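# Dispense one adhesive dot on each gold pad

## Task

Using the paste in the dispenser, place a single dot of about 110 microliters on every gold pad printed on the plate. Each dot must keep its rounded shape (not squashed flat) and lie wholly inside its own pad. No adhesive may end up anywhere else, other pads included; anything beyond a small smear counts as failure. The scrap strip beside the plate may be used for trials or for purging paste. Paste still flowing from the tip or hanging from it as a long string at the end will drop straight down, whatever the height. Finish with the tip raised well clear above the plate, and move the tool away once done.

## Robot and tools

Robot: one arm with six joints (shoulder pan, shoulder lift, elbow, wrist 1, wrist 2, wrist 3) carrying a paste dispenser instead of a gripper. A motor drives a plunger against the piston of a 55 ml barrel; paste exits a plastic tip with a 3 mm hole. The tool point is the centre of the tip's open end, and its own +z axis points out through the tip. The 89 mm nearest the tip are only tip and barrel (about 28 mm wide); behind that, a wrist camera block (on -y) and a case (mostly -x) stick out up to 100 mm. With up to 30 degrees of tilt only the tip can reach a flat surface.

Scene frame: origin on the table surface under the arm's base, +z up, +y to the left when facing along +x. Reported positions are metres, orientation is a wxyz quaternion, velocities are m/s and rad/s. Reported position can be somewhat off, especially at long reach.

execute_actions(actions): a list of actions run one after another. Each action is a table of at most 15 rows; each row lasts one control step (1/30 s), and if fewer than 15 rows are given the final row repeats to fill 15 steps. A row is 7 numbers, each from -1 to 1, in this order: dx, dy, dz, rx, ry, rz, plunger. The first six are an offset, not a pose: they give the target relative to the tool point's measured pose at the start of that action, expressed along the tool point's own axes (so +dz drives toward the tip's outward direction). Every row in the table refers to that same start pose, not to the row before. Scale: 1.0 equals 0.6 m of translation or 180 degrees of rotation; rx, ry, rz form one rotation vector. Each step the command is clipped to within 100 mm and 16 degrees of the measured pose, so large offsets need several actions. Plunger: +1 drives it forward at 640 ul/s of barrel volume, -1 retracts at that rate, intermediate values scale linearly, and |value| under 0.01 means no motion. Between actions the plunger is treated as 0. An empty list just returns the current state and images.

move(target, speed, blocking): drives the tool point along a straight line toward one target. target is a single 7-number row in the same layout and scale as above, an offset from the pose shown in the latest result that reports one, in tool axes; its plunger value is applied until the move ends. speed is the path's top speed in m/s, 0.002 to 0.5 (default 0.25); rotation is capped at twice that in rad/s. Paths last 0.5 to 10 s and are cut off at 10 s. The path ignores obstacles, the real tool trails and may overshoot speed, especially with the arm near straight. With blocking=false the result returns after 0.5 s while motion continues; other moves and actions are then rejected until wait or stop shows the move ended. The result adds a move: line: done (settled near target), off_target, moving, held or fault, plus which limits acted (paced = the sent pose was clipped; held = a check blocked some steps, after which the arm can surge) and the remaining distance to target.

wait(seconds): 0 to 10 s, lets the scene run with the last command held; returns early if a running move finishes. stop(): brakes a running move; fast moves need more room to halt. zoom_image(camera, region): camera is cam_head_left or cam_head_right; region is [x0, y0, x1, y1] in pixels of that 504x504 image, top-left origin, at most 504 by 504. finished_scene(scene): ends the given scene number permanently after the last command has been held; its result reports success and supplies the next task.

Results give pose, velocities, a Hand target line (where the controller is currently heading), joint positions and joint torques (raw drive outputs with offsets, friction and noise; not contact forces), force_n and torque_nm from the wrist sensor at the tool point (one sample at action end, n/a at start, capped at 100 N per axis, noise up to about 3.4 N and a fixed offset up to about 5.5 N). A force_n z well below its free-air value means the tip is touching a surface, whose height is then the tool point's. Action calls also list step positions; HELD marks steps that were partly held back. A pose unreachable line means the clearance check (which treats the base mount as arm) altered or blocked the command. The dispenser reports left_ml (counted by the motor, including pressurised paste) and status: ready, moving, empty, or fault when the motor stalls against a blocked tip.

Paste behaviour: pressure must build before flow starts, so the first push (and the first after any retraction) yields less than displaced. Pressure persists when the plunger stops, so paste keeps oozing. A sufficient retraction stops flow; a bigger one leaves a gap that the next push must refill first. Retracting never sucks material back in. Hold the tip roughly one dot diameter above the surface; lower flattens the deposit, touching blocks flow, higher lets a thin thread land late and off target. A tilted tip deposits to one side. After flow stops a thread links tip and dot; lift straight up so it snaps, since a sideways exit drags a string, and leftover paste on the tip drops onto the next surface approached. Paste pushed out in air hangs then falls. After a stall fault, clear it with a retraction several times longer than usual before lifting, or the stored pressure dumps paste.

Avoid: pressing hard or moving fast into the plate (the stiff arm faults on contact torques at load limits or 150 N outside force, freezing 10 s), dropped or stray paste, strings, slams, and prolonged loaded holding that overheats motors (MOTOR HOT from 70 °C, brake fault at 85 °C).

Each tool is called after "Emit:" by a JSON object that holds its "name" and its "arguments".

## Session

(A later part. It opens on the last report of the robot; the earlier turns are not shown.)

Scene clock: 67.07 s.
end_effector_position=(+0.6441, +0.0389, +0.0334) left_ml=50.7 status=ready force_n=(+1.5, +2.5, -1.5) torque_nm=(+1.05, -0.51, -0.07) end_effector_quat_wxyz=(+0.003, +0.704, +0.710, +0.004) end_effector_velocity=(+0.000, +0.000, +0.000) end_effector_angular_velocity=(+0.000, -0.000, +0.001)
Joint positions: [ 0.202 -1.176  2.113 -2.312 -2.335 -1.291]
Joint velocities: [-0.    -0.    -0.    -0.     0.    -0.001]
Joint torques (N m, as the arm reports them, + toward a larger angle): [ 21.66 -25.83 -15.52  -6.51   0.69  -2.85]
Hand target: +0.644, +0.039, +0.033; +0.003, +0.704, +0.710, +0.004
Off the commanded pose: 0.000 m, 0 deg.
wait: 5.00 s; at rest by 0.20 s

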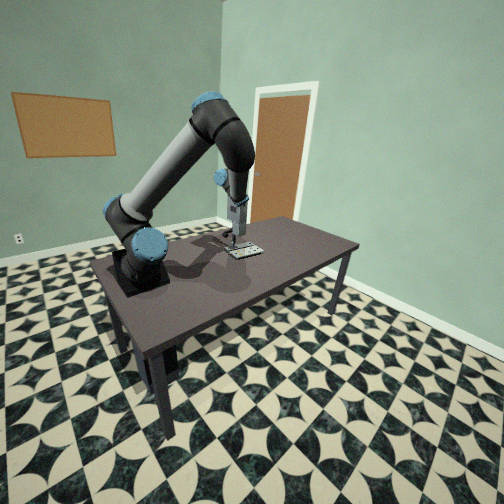

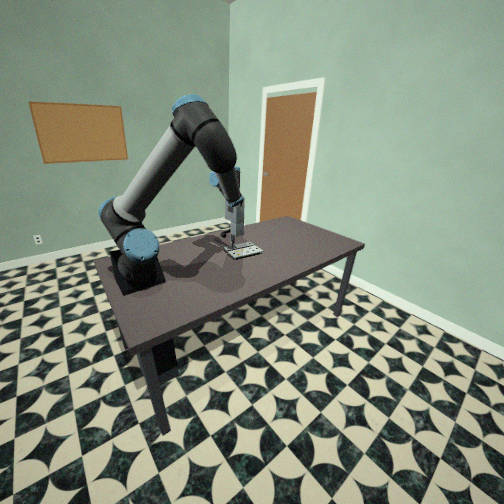

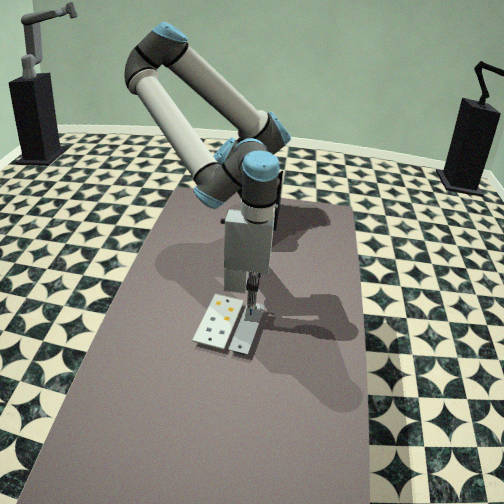

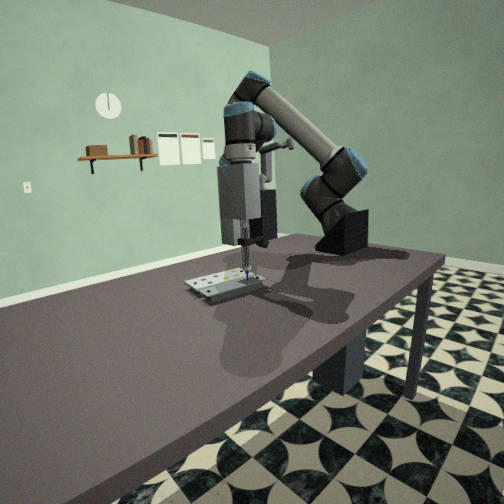

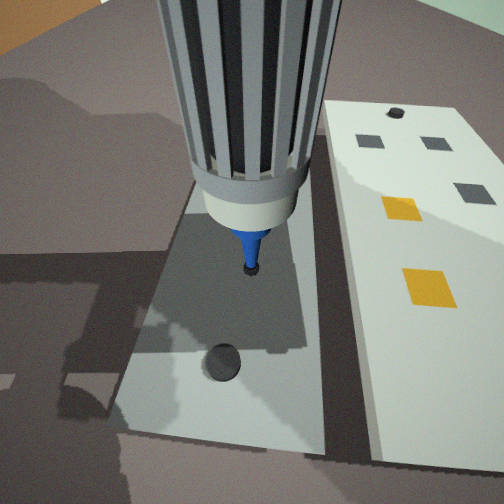

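Waiting is free; let it drain.

Emit:
{"name": "wait", "arguments": {"seconds": 10}}

Emit:
{"name": "zoom_image", "arguments": {"camera": "cam_wrist", "region": [200,220,300,320]}}

Emit:
{"name": "wait", "arguments": {"seconds": 10}}

Emit:
{"name": "zoom_image", "arguments": {"camera": "cam_wrist", "region": [200,220,300,320]}}

Scene clock: 81.87 s.
end_effector_position=(+0.6441, +0.0389, +0.0334) left_ml=50.7 status=ready force_n=(+1.5, +2.1, -2.5) torque_nm=(+0.93, -0.49, -0.09) end_effector_quat_wxyz=(+0.003, +0.704, +0.710, +0.004) end_effector_velocity=(+0.000, +0.000, -0.000) end_effector_angular_velocity=(+0.000, -0.000, +0.000)
Joint positions: [ 0.202 -1.176  2.113 -2.312 -2.335 -1.291]
Joint velocities: [ 0.  0. -0. -0.  0.  0.]
Joint torques (N m, as the arm reports them, + toward a larger angle): [ 21.8  -23.16 -12.75  -5.77  -2.18  -2.35]
Hand target: +0.644, +0.039, +0.033; +0.003, +0.704, +0.710, +0.004
Off the commanded pose: 0.000 m, 0 deg.
wait: 10.00 s; at rest from the start

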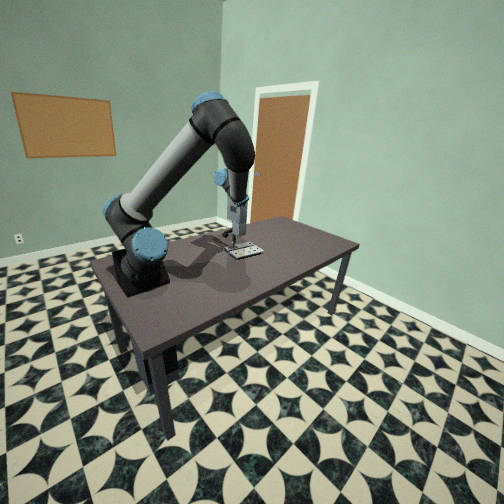

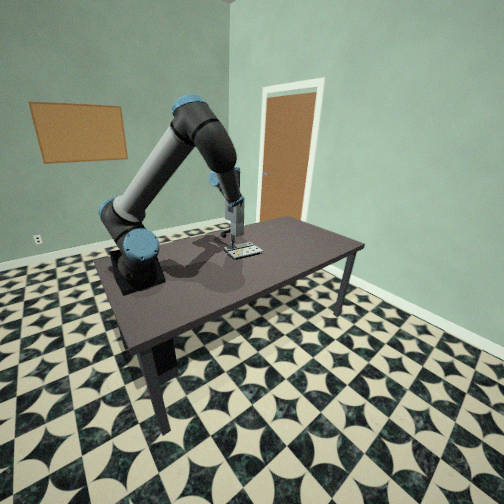

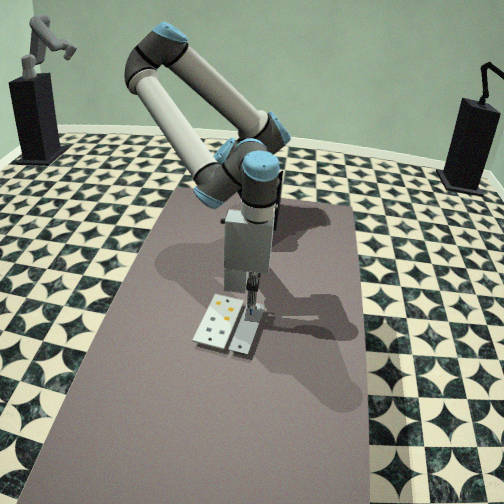

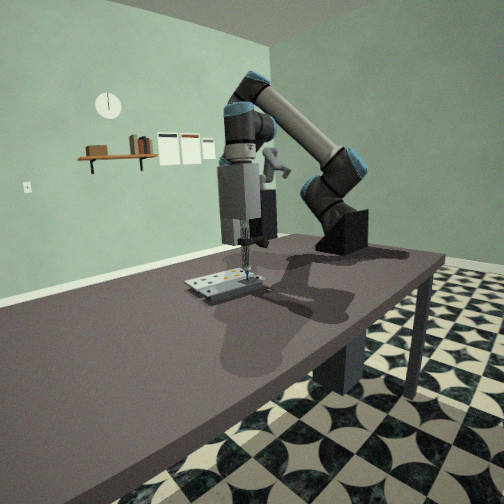

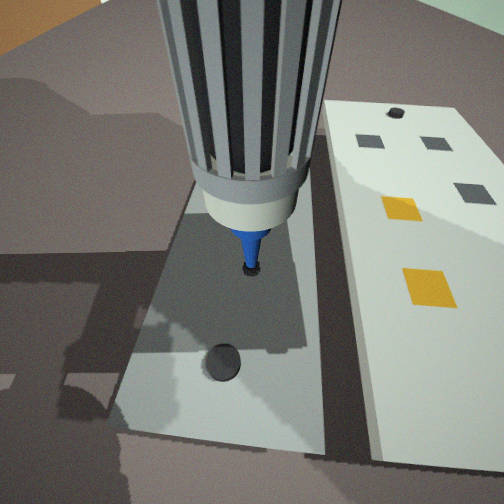

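Region (200, 220, 300, 320) of cam_wrist's 504x504 image, scaled by 5.040, with more detail than that image has.

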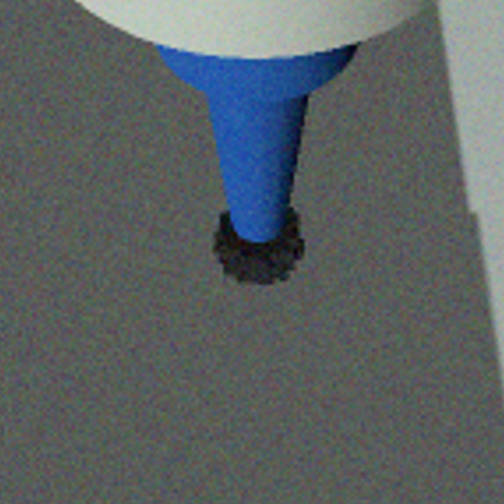

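Scene clock: 91.87 s.
end_effector_position=(+0.6441, +0.0389, +0.0334) left_ml=50.7 status=ready force_n=(+2.4, +1.7, -2.6) torque_nm=(+0.73, -0.81, -0.09) end_effector_quat_wxyz=(+0.003, +0.704, +0.710, +0.004) end_effector_velocity=(-0.000, +0.000, +0.000) end_effector_angular_velocity=(+0.000, +0.000, +0.003)
Joint positions: [ 0.202 -1.176  2.113 -2.312 -2.335 -1.291]
Joint velocities: [ 0.    -0.     0.     0.001  0.    -0.002]
Joint torques (N m, as the arm reports them, + toward a larger angle): [ 23.31 -24.43 -13.28  -5.42  -1.96  -2.36]
Hand target: +0.644, +0.039, +0.033; +0.003, +0.704, +0.710, +0.004
Off the commanded pose: 0.000 m, 0 deg.
wait: 10.00 s; at rest by 0.17 s

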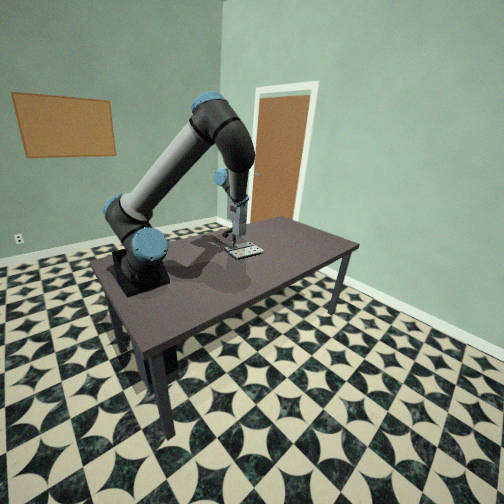

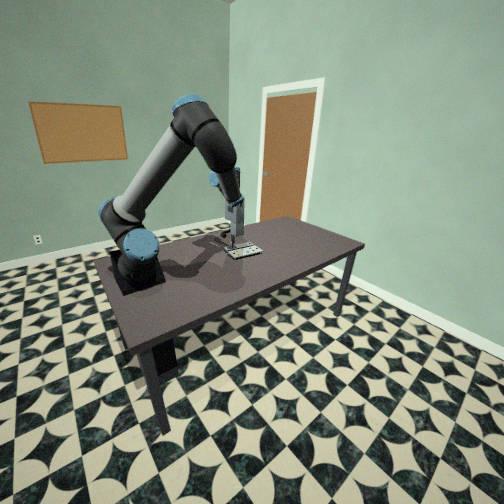

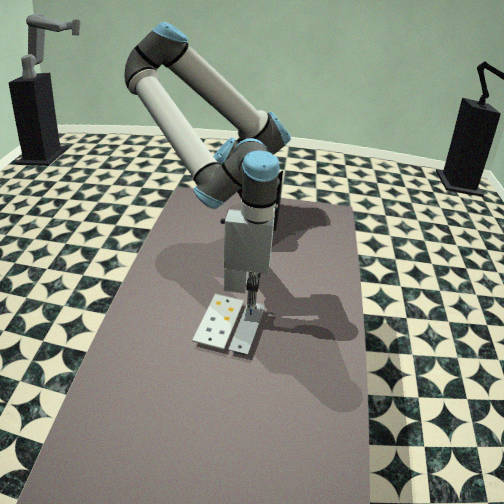

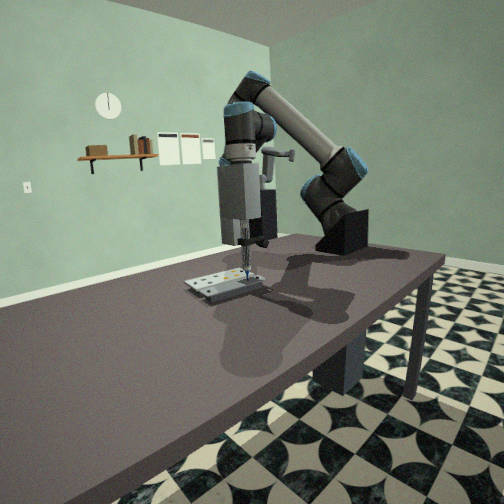

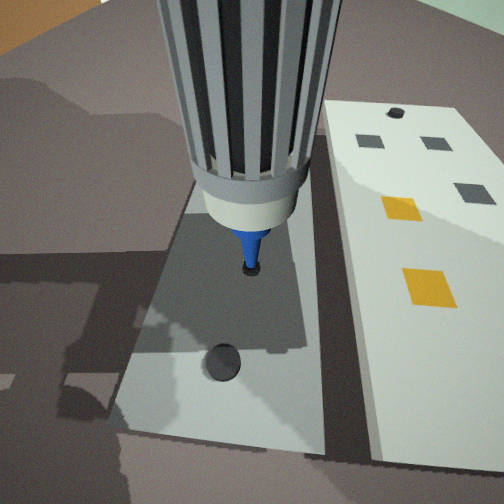

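Region (200, 220, 300, 320) of cam_wrist's 504x504 image, scaled by 5.040, with more detail than that image has.

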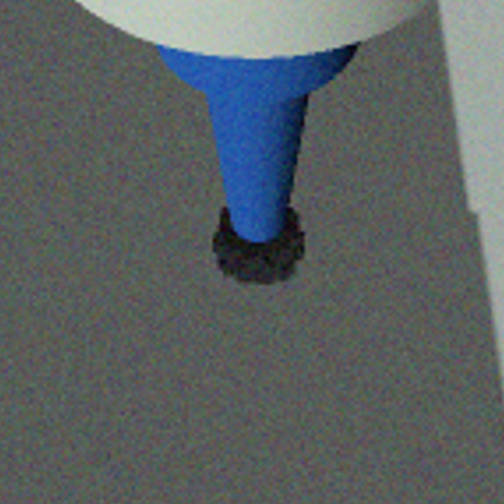

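Emit:
{"name": "execute_actions", "arguments": {"actions": [[[0,0,0,0,0,0,-0.2]],[[0,0,-0.005,0,0,0,0],[0,0,-0.01,0,0,0,0],[0,0,-0.015,0,0,0,0],[0,0,-0.02,0,0,0,0],[0,0,-0.025,0,0,0,0],[0,0,-0.03,0,0,0,0],[0,0,-0.035,0,0,0,0],[0,0,-0.04,0,0,0,0],[0,0,-0.045,0,0,0,0]]]}}

Emit:
{"name": "zoom_image", "arguments": {"camera": "cam_wrist", "region": [190,220,310,340]}}

Emit:
{"name": "zoom_image", "arguments": {"camera": "cam_low", "region": [210,240,290,310]}}

Scene clock: 98.13 s.
end_effector_position=(+0.6438, +0.0388, +0.0592) left_ml=50.8 status=ready force_n=(+0.8, +1.8, -3.0) torque_nm=(+0.79, -0.13, -0.19) end_effector_quat_wxyz=(+0.003, +0.704, +0.710, +0.005) end_effector_velocity=(-0.001, +0.001, +0.014) end_effector_angular_velocity=(-0.002, +0.004, +0.001)
Joint positions: [ 0.228 -1.198  2.088 -2.242 -2.33  -1.256]
Joint velocities: [ 0.015 -0.009 -0.017  0.045  0.003  0.023]
Joint torques (N m, as the arm reports them, + toward a larger angle): [ 54.5  -64.14 -39.01  -0.15   2.18   2.58]
Hand target: +0.644, +0.039, +0.060; +0.003, +0.704, +0.710, +0.004
Off the commanded pose: 0.001 m, 0 deg.
Step readings (end_effector_position; steps 1 to 15: 1st action; 16 to 30: 2nd action):
0: (+0.6441, +0.0389, +0.0334)
1: (+0.6441, +0.0389, +0.0334)
2: (+0.6441, +0.0389, +0.0334)
4: (+0.6441, +0.0389, +0.0334)
8: (+0.6441, +0.0389, +0.0334)
15: (+0.6441, +0.0389, +0.0334)
16: (+0.6441, +0.0389, +0.0334)
17: (+0.6439, +0.0389, +0.0336)
19: (+0.6437, +0.0389, +0.0361)
23: (+0.6439, +0.0389, +0.0461)
30: end_effector_position above

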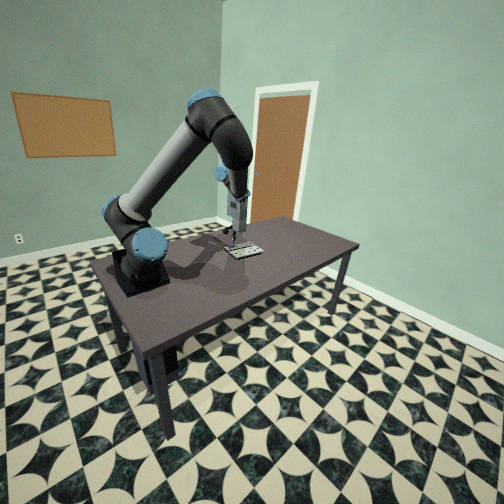

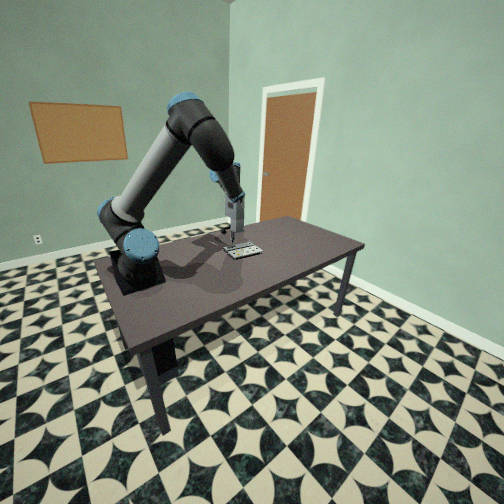

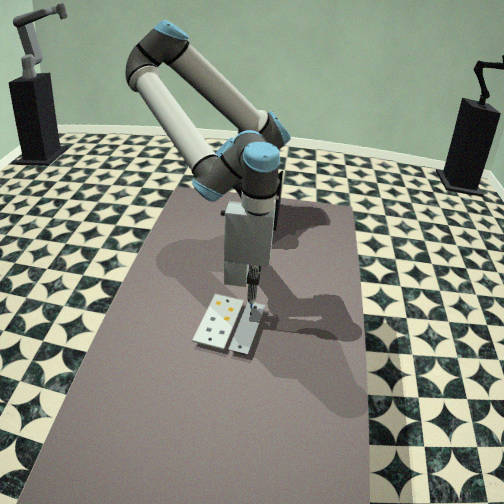

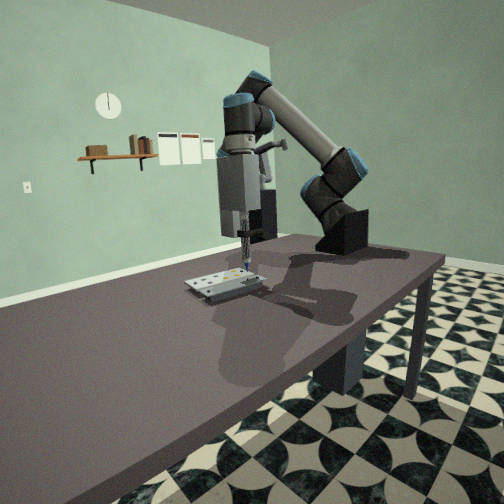

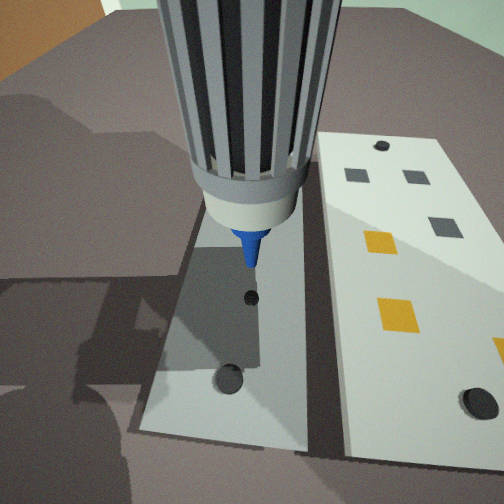

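Region (190, 220, 310, 340) of cam_wrist's 504x504 image, scaled by 4.200, with more detail than that image has.

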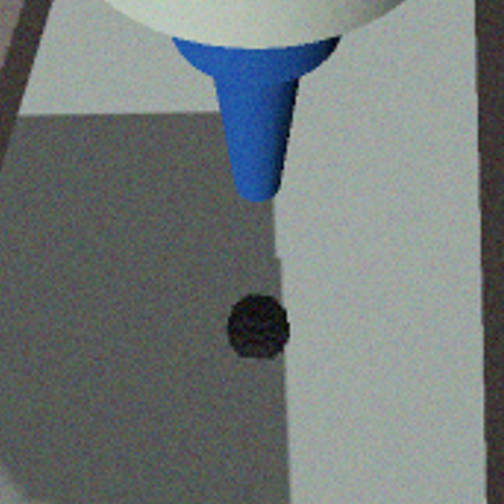

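Region (210, 240, 290, 310) of cam_low's 504x504 image, scaled by 6.300, with more detail than that image has; it fills the top 441 rows of this view, and the rest is white.

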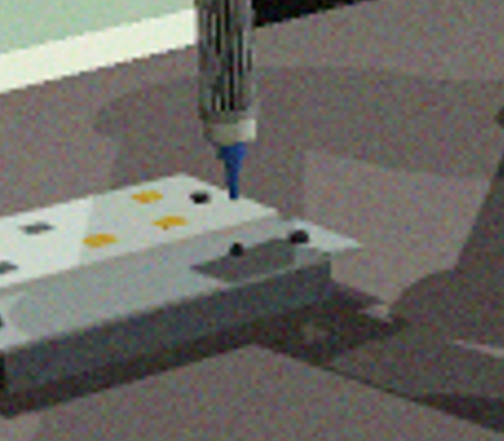

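Emit:
{"name": "move", "arguments": {"target": [-0.111,-0.013,0,0,0,0,0]}}

Scene clock: 108.17 s.
end_effector_position=(+0.6365, -0.0278, +0.0590) left_ml=50.8 status=ready force_n=(+1.0, +0.0, -1.8) torque_nm=(+0.18, -0.24, -0.09) end_effector_quat_wxyz=(+0.003, +0.704, +0.710, +0.004) end_effector_velocity=(-0.001, -0.001, -0.000) end_effector_angular_velocity=(-0.001, +0.000, +0.002)
Joint positions: [ 0.162 -1.292  2.125 -2.247 -2.342 -1.345]
Joint velocities: [-0.001 -0.002  0.002 -0.    -0.001 -0.003]
Joint torques (N m, as the arm reports them, + toward a larger angle): [ 17.45 -59.59 -12.9   -6.53  -2.14  -2.57]
Hand target: +0.636, -0.028, +0.059; +0.003, +0.704, +0.710, +0.005
Off the commanded pose: 0.000 m, 0 deg.
move: done

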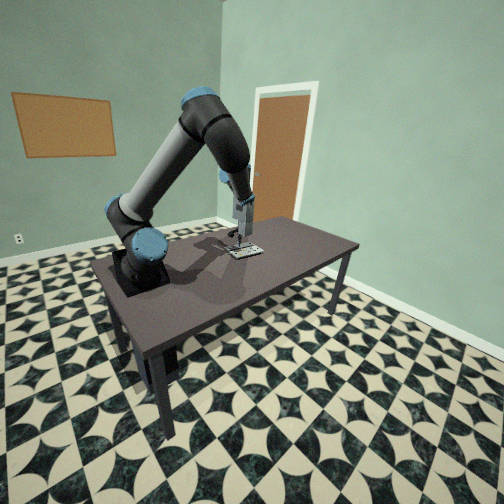

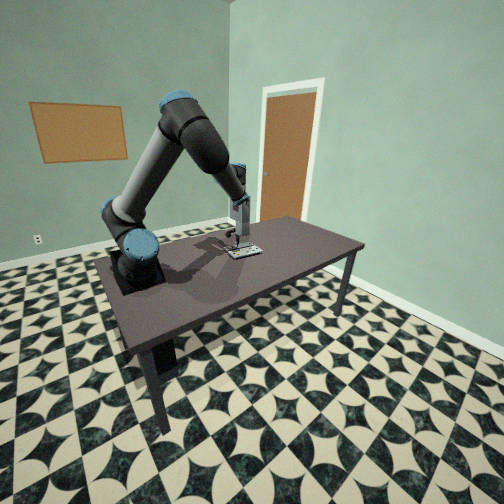

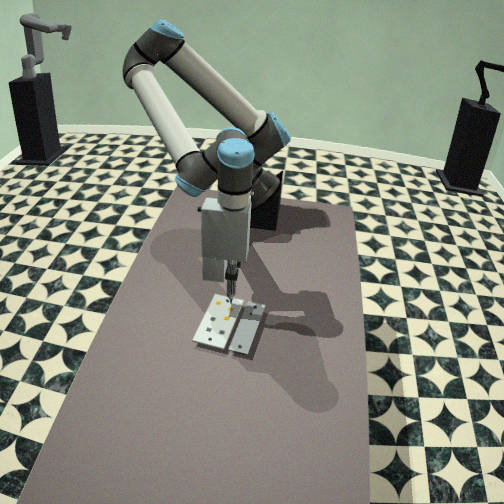

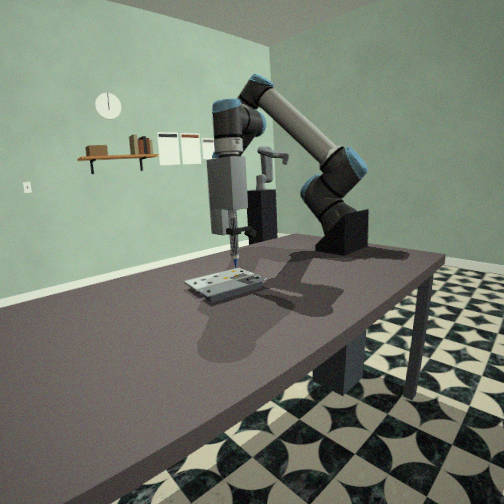

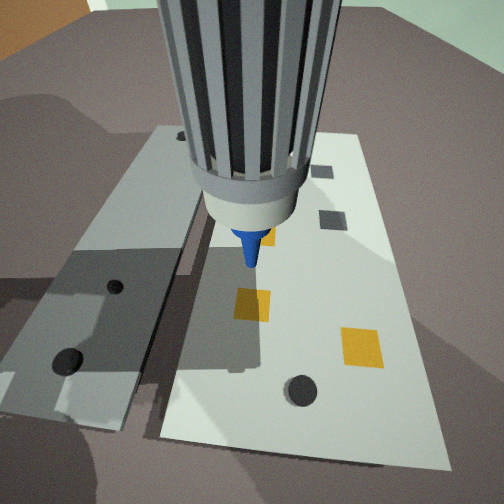

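Emit:
{"name": "move", "arguments": {"target": [-0.0015,-0.005,0.038,0,0,0,0], "speed": 0.05}}

Emit:
{"name": "zoom_image", "arguments": {"camera": "cam_low", "region": [210,240,290,310]}}

Emit:
{"name": "zoom_image", "arguments": {"camera": "cam_head_left", "region": [215,225,275,270]}}

Scene clock: 119.27 s.
end_effector_position=(+0.6338, -0.0287, +0.0363) left_ml=50.8 status=ready force_n=(+0.3, +2.2, -2.7) torque_nm=(+0.90, -0.01, -0.09) end_effector_quat_wxyz=(+0.003, +0.704, +0.710, +0.004) end_effector_velocity=(+0.000, -0.000, -0.001) end_effector_angular_velocity=(+0.001, -0.000, -0.002)
Joint positions: [ 0.138 -1.278  2.153 -2.312 -2.346 -1.378]
Joint velocities: [-0.002  0.001  0.001 -0.005  0.001 -0.002]
Joint torques (N m, as the arm reports them, + toward a larger angle): [ 17.96 -19.92 -11.26  -6.52  -2.22  -2.89]
Hand target: +0.634, -0.029, +0.036; +0.003, +0.704, +0.710, +0.004
Off the commanded pose: 0.000 m, 0 deg.
move: done

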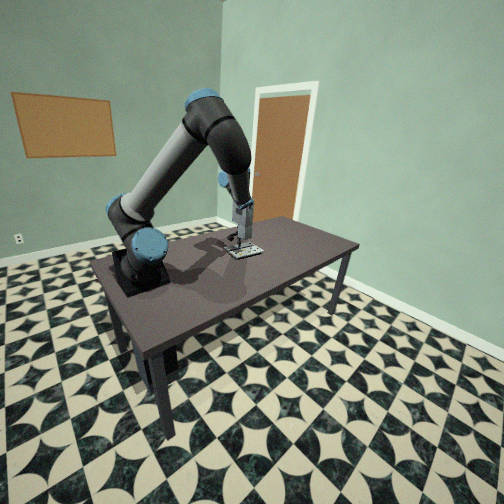

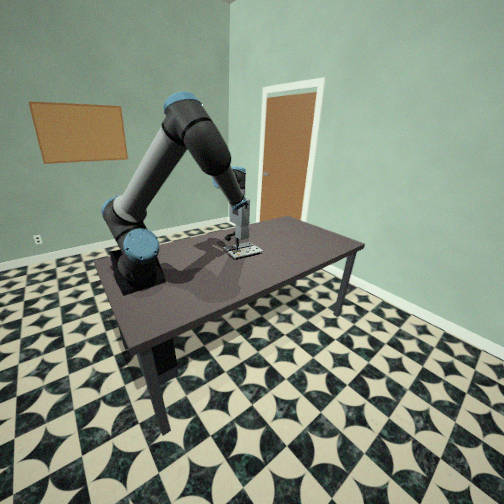

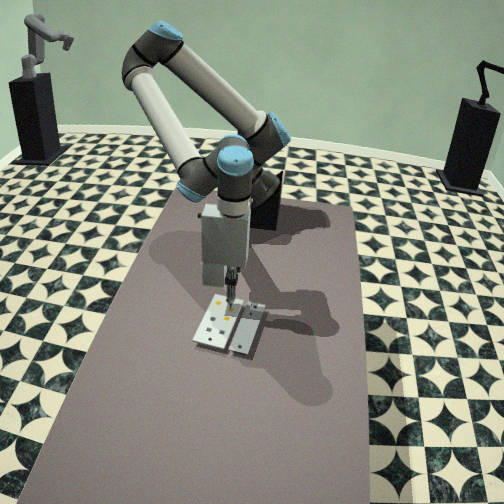

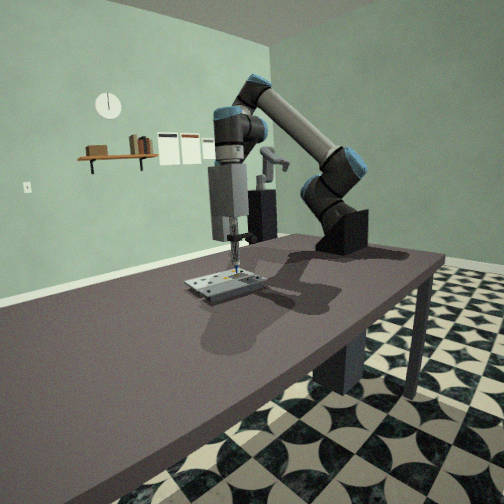

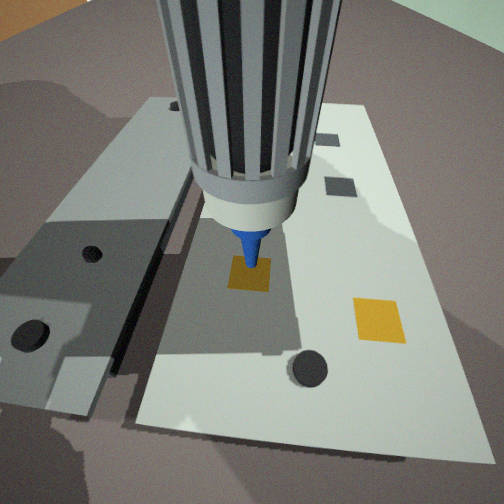

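Region (210, 240, 290, 310) of cam_low's 504x504 image, scaled by 6.300, with more detail than that image has; it fills the top 441 rows of this view, and the rest is white.

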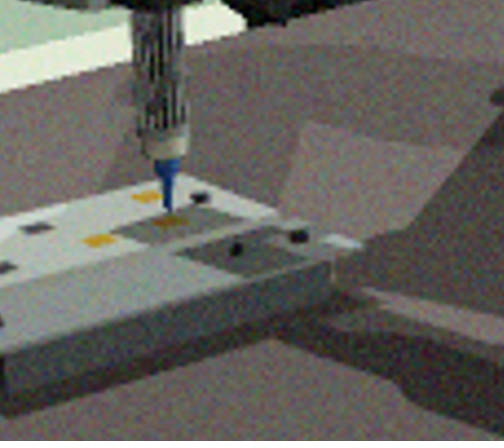

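Region (215, 225, 275, 270) of cam_head_left's 504x504 image, scaled by 8.400, with more detail than that image has; it fills the top 378 rows of this view, and the rest is white.

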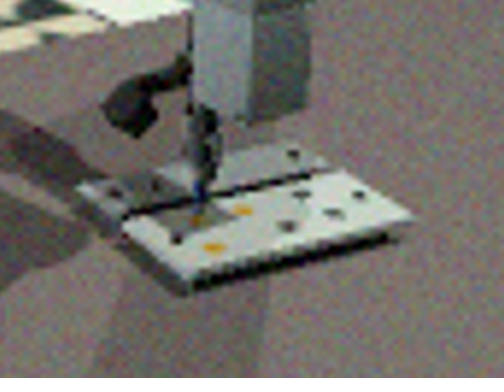

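Emit:
{"name": "execute_actions", "arguments": {"actions": [[[0.001,0,0.004,0,0,0,0.544]]]}}

Emit:
{"name": "wait", "arguments": {"seconds": 10}}

Emit:
{"name": "wait", "arguments": {"seconds": 10}}

Emit:
{"name": "wait", "arguments": {"seconds": 10}}

Emit:
{"name": "zoom_image", "arguments": {"camera": "cam_wrist", "region": [200,220,300,320]}}

Scene clock: 127.27 s.
end_effector_position=(+0.6338, -0.0281, +0.0339) left_ml=50.6 status=moving force_n=(+0.1, +1.5, -2.8) torque_nm=(+0.68, +0.11, -0.14) end_effector_quat_wxyz=(+0.003, +0.704, +0.710, +0.004) end_effector_velocity=(-0.000, -0.000, -0.000) end_effector_angular_velocity=(-0.000, +0.000, -0.001)
Joint positions: [ 0.136 -1.275  2.155 -2.319 -2.346 -1.381]
Joint velocities: [-0.001  0.     0.001 -0.001 -0.     0.   ]
Joint torques (N m, as the arm reports them, + toward a larger angle): [ 17.28 -20.2  -11.16  -6.21  -2.34  -2.74]
Hand target: +0.634, -0.028, +0.034; +0.003, +0.704, +0.710, +0.004
Off the commanded pose: 0.000 m, 0 deg.
Step readings (end_effector_position):
0: (+0.6338, -0.0287, +0.0362)
1: (+0.6338, -0.0287, +0.0362)
2: (+0.6338, -0.0286, +0.0359)
4: (+0.6338, -0.0284, +0.0349)
8: (+0.6338, -0.0281, +0.0341)
15: end_effector_position above

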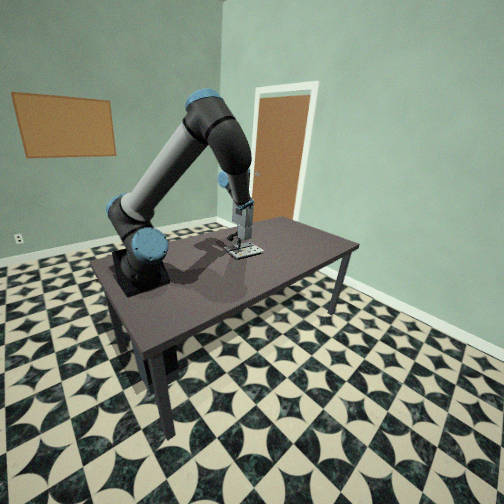

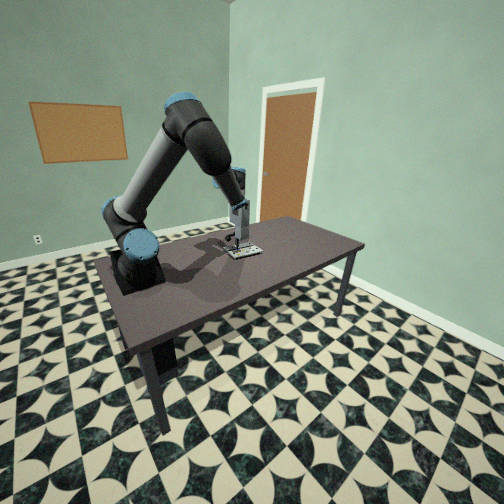

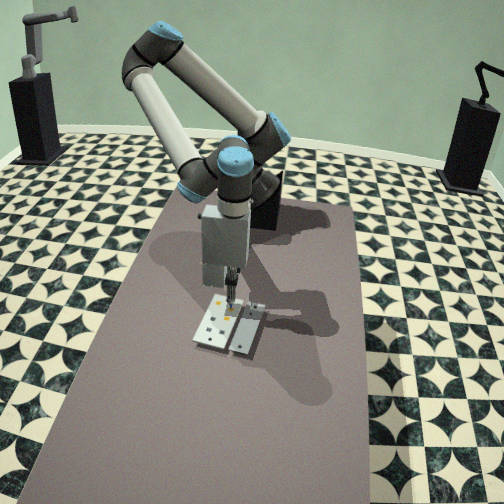

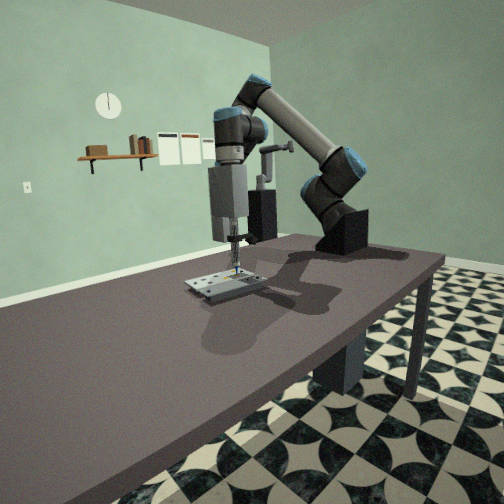

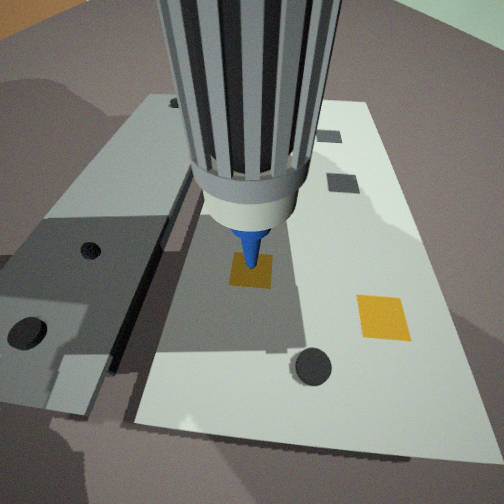

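Scene clock: 137.27 s.
end_effector_position=(+0.6338, -0.0281, +0.0339) left_ml=50.6 status=ready force_n=(+1.4, +1.8, -2.9) torque_nm=(+0.91, -0.30, -0.04) end_effector_quat_wxyz=(+0.003, +0.704, +0.710, +0.004) end_effector_velocity=(-0.000, +0.001, +0.000) end_effector_angular_velocity=(+0.002, +0.001, -0.001)
Joint positions: [ 0.136 -1.275  2.155 -2.319 -2.346 -1.381]
Joint velocities: [ 0.     0.    -0.     0.001  0.002  0.001]
Joint torques (N m, as the arm reports them, + toward a larger angle): [ 18.64 -19.43 -12.    -6.22  -2.23  -2.72]
Hand target: +0.634, -0.028, +0.034; +0.003, +0.704, +0.710, +0.004
Off the commanded pose: 0.000 m, 0 deg.
wait: 10.00 s; at rest by 0.20 s

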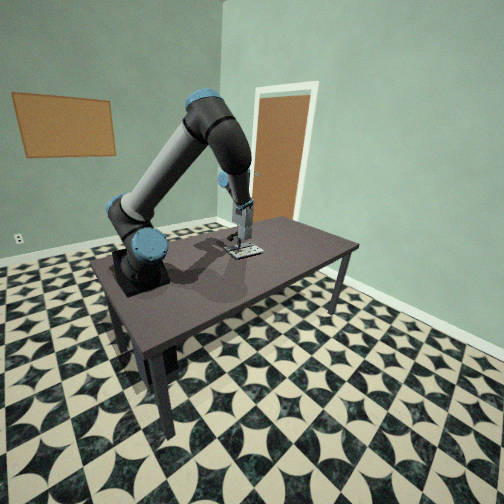

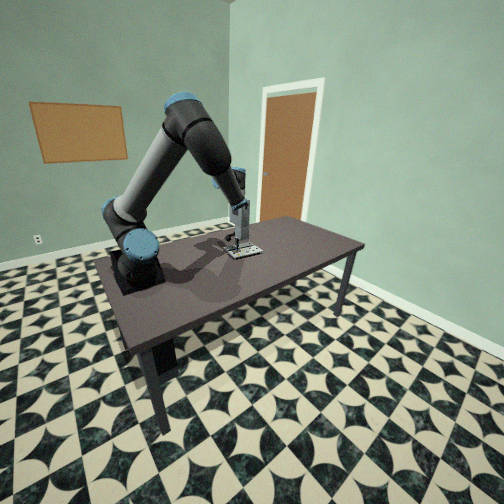

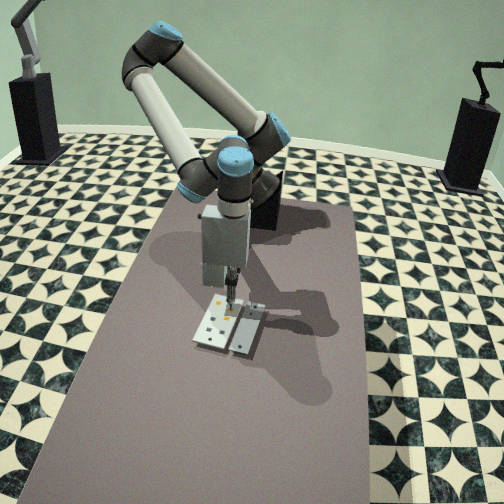

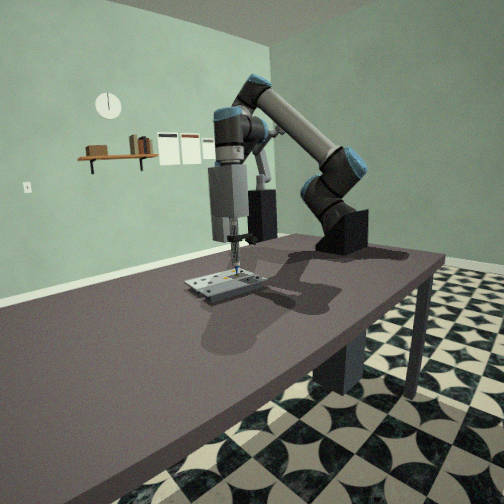

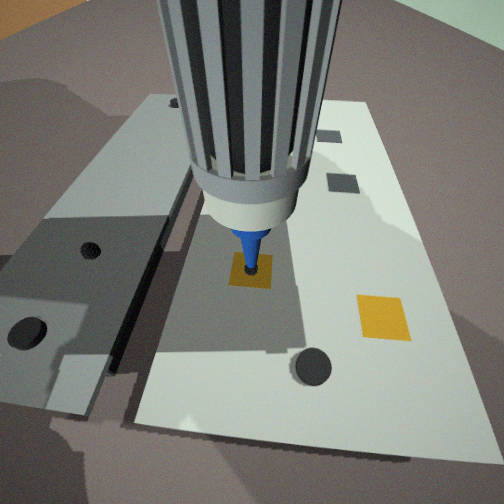

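Scene clock: 147.27 s.
end_effector_position=(+0.6338, -0.0281, +0.0339) left_ml=50.6 status=ready force_n=(+3.1, +1.0, -3.1) torque_nm=(+0.49, -1.05, -0.19) end_effector_quat_wxyz=(+0.003, +0.704, +0.710, +0.004) end_effector_velocity=(-0.000, +0.000, -0.000) end_effector_angular_velocity=(-0.000, +0.000, +0.001)
Joint positions: [ 0.136 -1.275  2.155 -2.319 -2.346 -1.381]
Joint velocities: [ 0. -0.  0.  0. -0. -0.]
Joint torques (N m, as the arm reports them, + toward a larger angle): [ 18.29 -20.54 -12.56  -6.    -2.1   -2.3 ]
Hand target: +0.634, -0.028, +0.034; +0.003, +0.704, +0.710, +0.004
Off the commanded pose: 0.000 m, 0 deg.
wait: 10.00 s; at rest by 0.17 s

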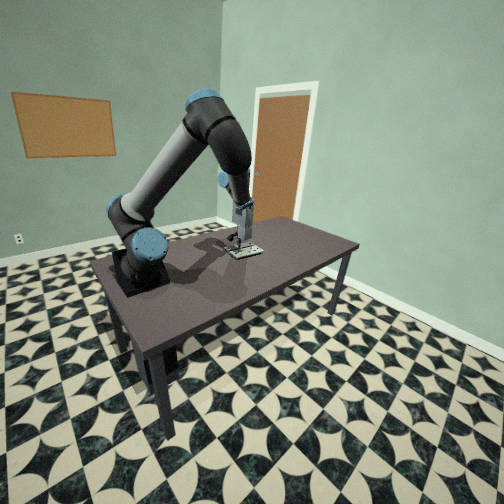

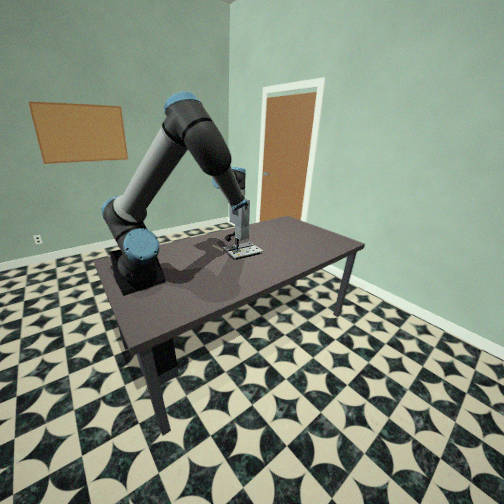

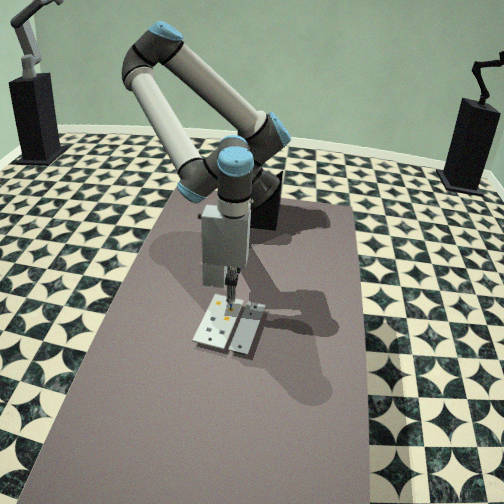

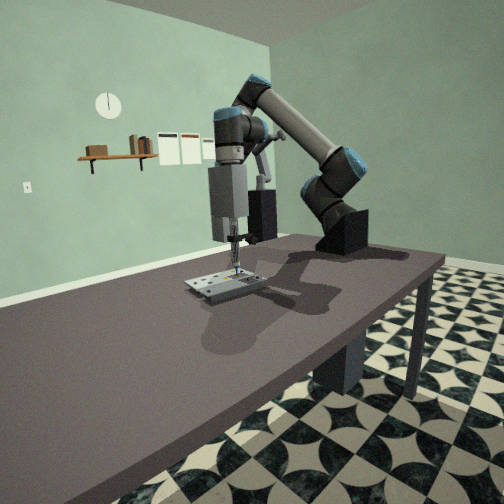

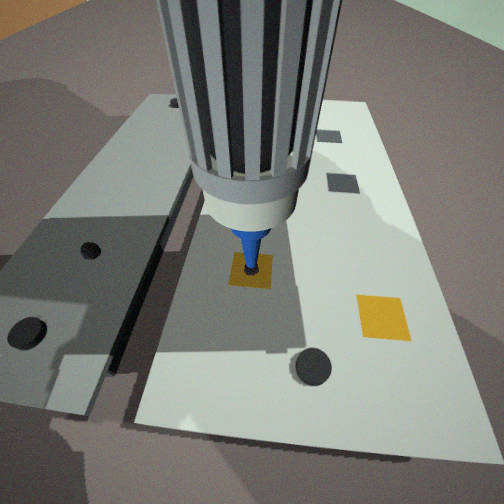

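Scene clock: 157.27 s.
end_effector_position=(+0.6338, -0.0281, +0.0339) left_ml=50.6 status=ready force_n=(+2.5, +1.5, -1.4) torque_nm=(+0.61, -0.76, -0.14) end_effector_quat_wxyz=(+0.003, +0.704, +0.710, +0.004) end_effector_velocity=(-0.000, -0.000, -0.000) end_effector_angular_velocity=(-0.000, +0.001, +0.000)
Joint positions: [ 0.136 -1.275  2.155 -2.319 -2.346 -1.381]
Joint velocities: [-0.001  0.    -0.     0.    -0.    -0.   ]
Joint torques (N m, as the arm reports them, + toward a larger angle): [ 20.21 -20.55 -12.93  -5.6   -1.71  -2.12]
Hand target: +0.634, -0.028, +0.034; +0.003, +0.704, +0.710, +0.004
Off the commanded pose: 0.000 m, 0 deg.
wait: 10.00 s; at rest by 0.17 s

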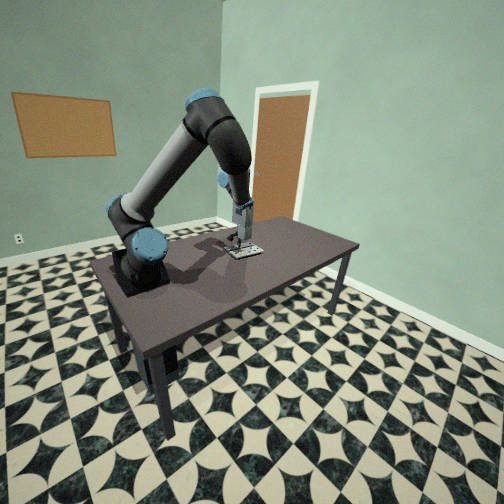

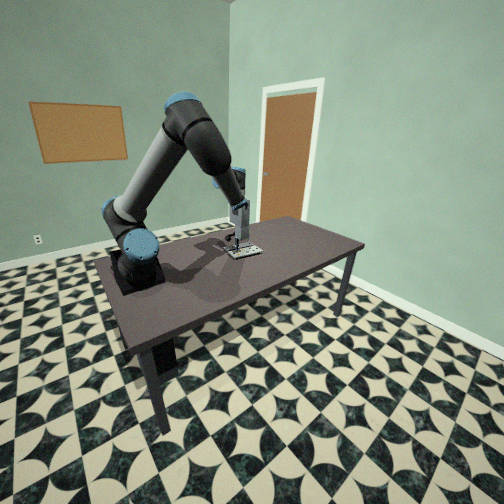

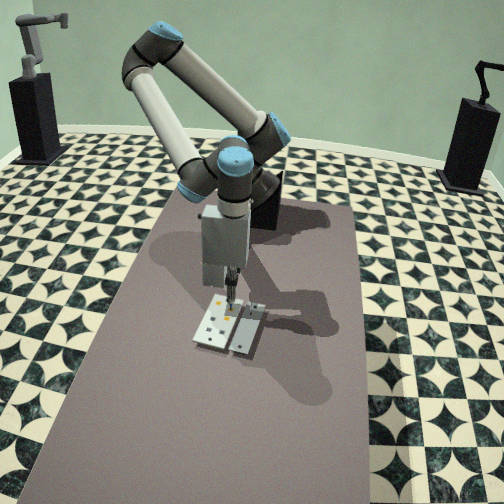

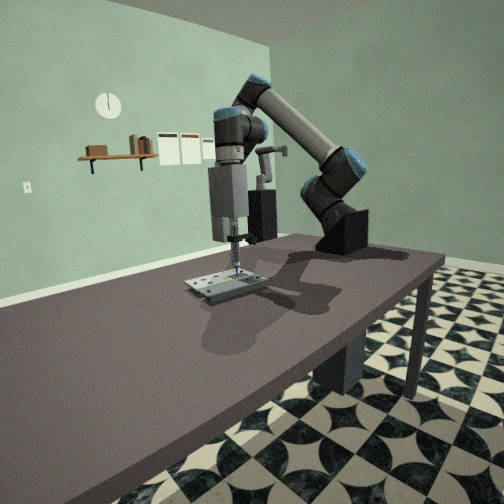

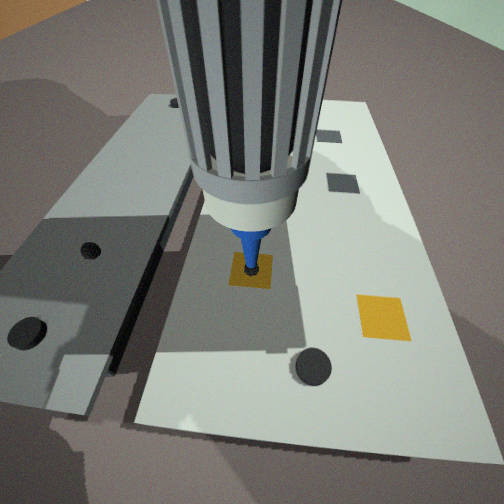

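Region (200, 220, 300, 320) of cam_wrist's 504x504 image, scaled by 5.040, with more detail than that image has.

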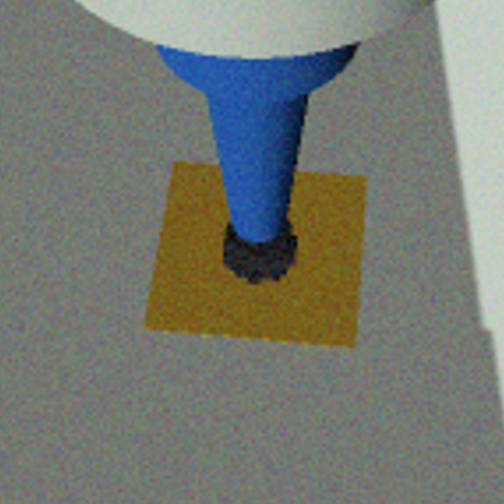

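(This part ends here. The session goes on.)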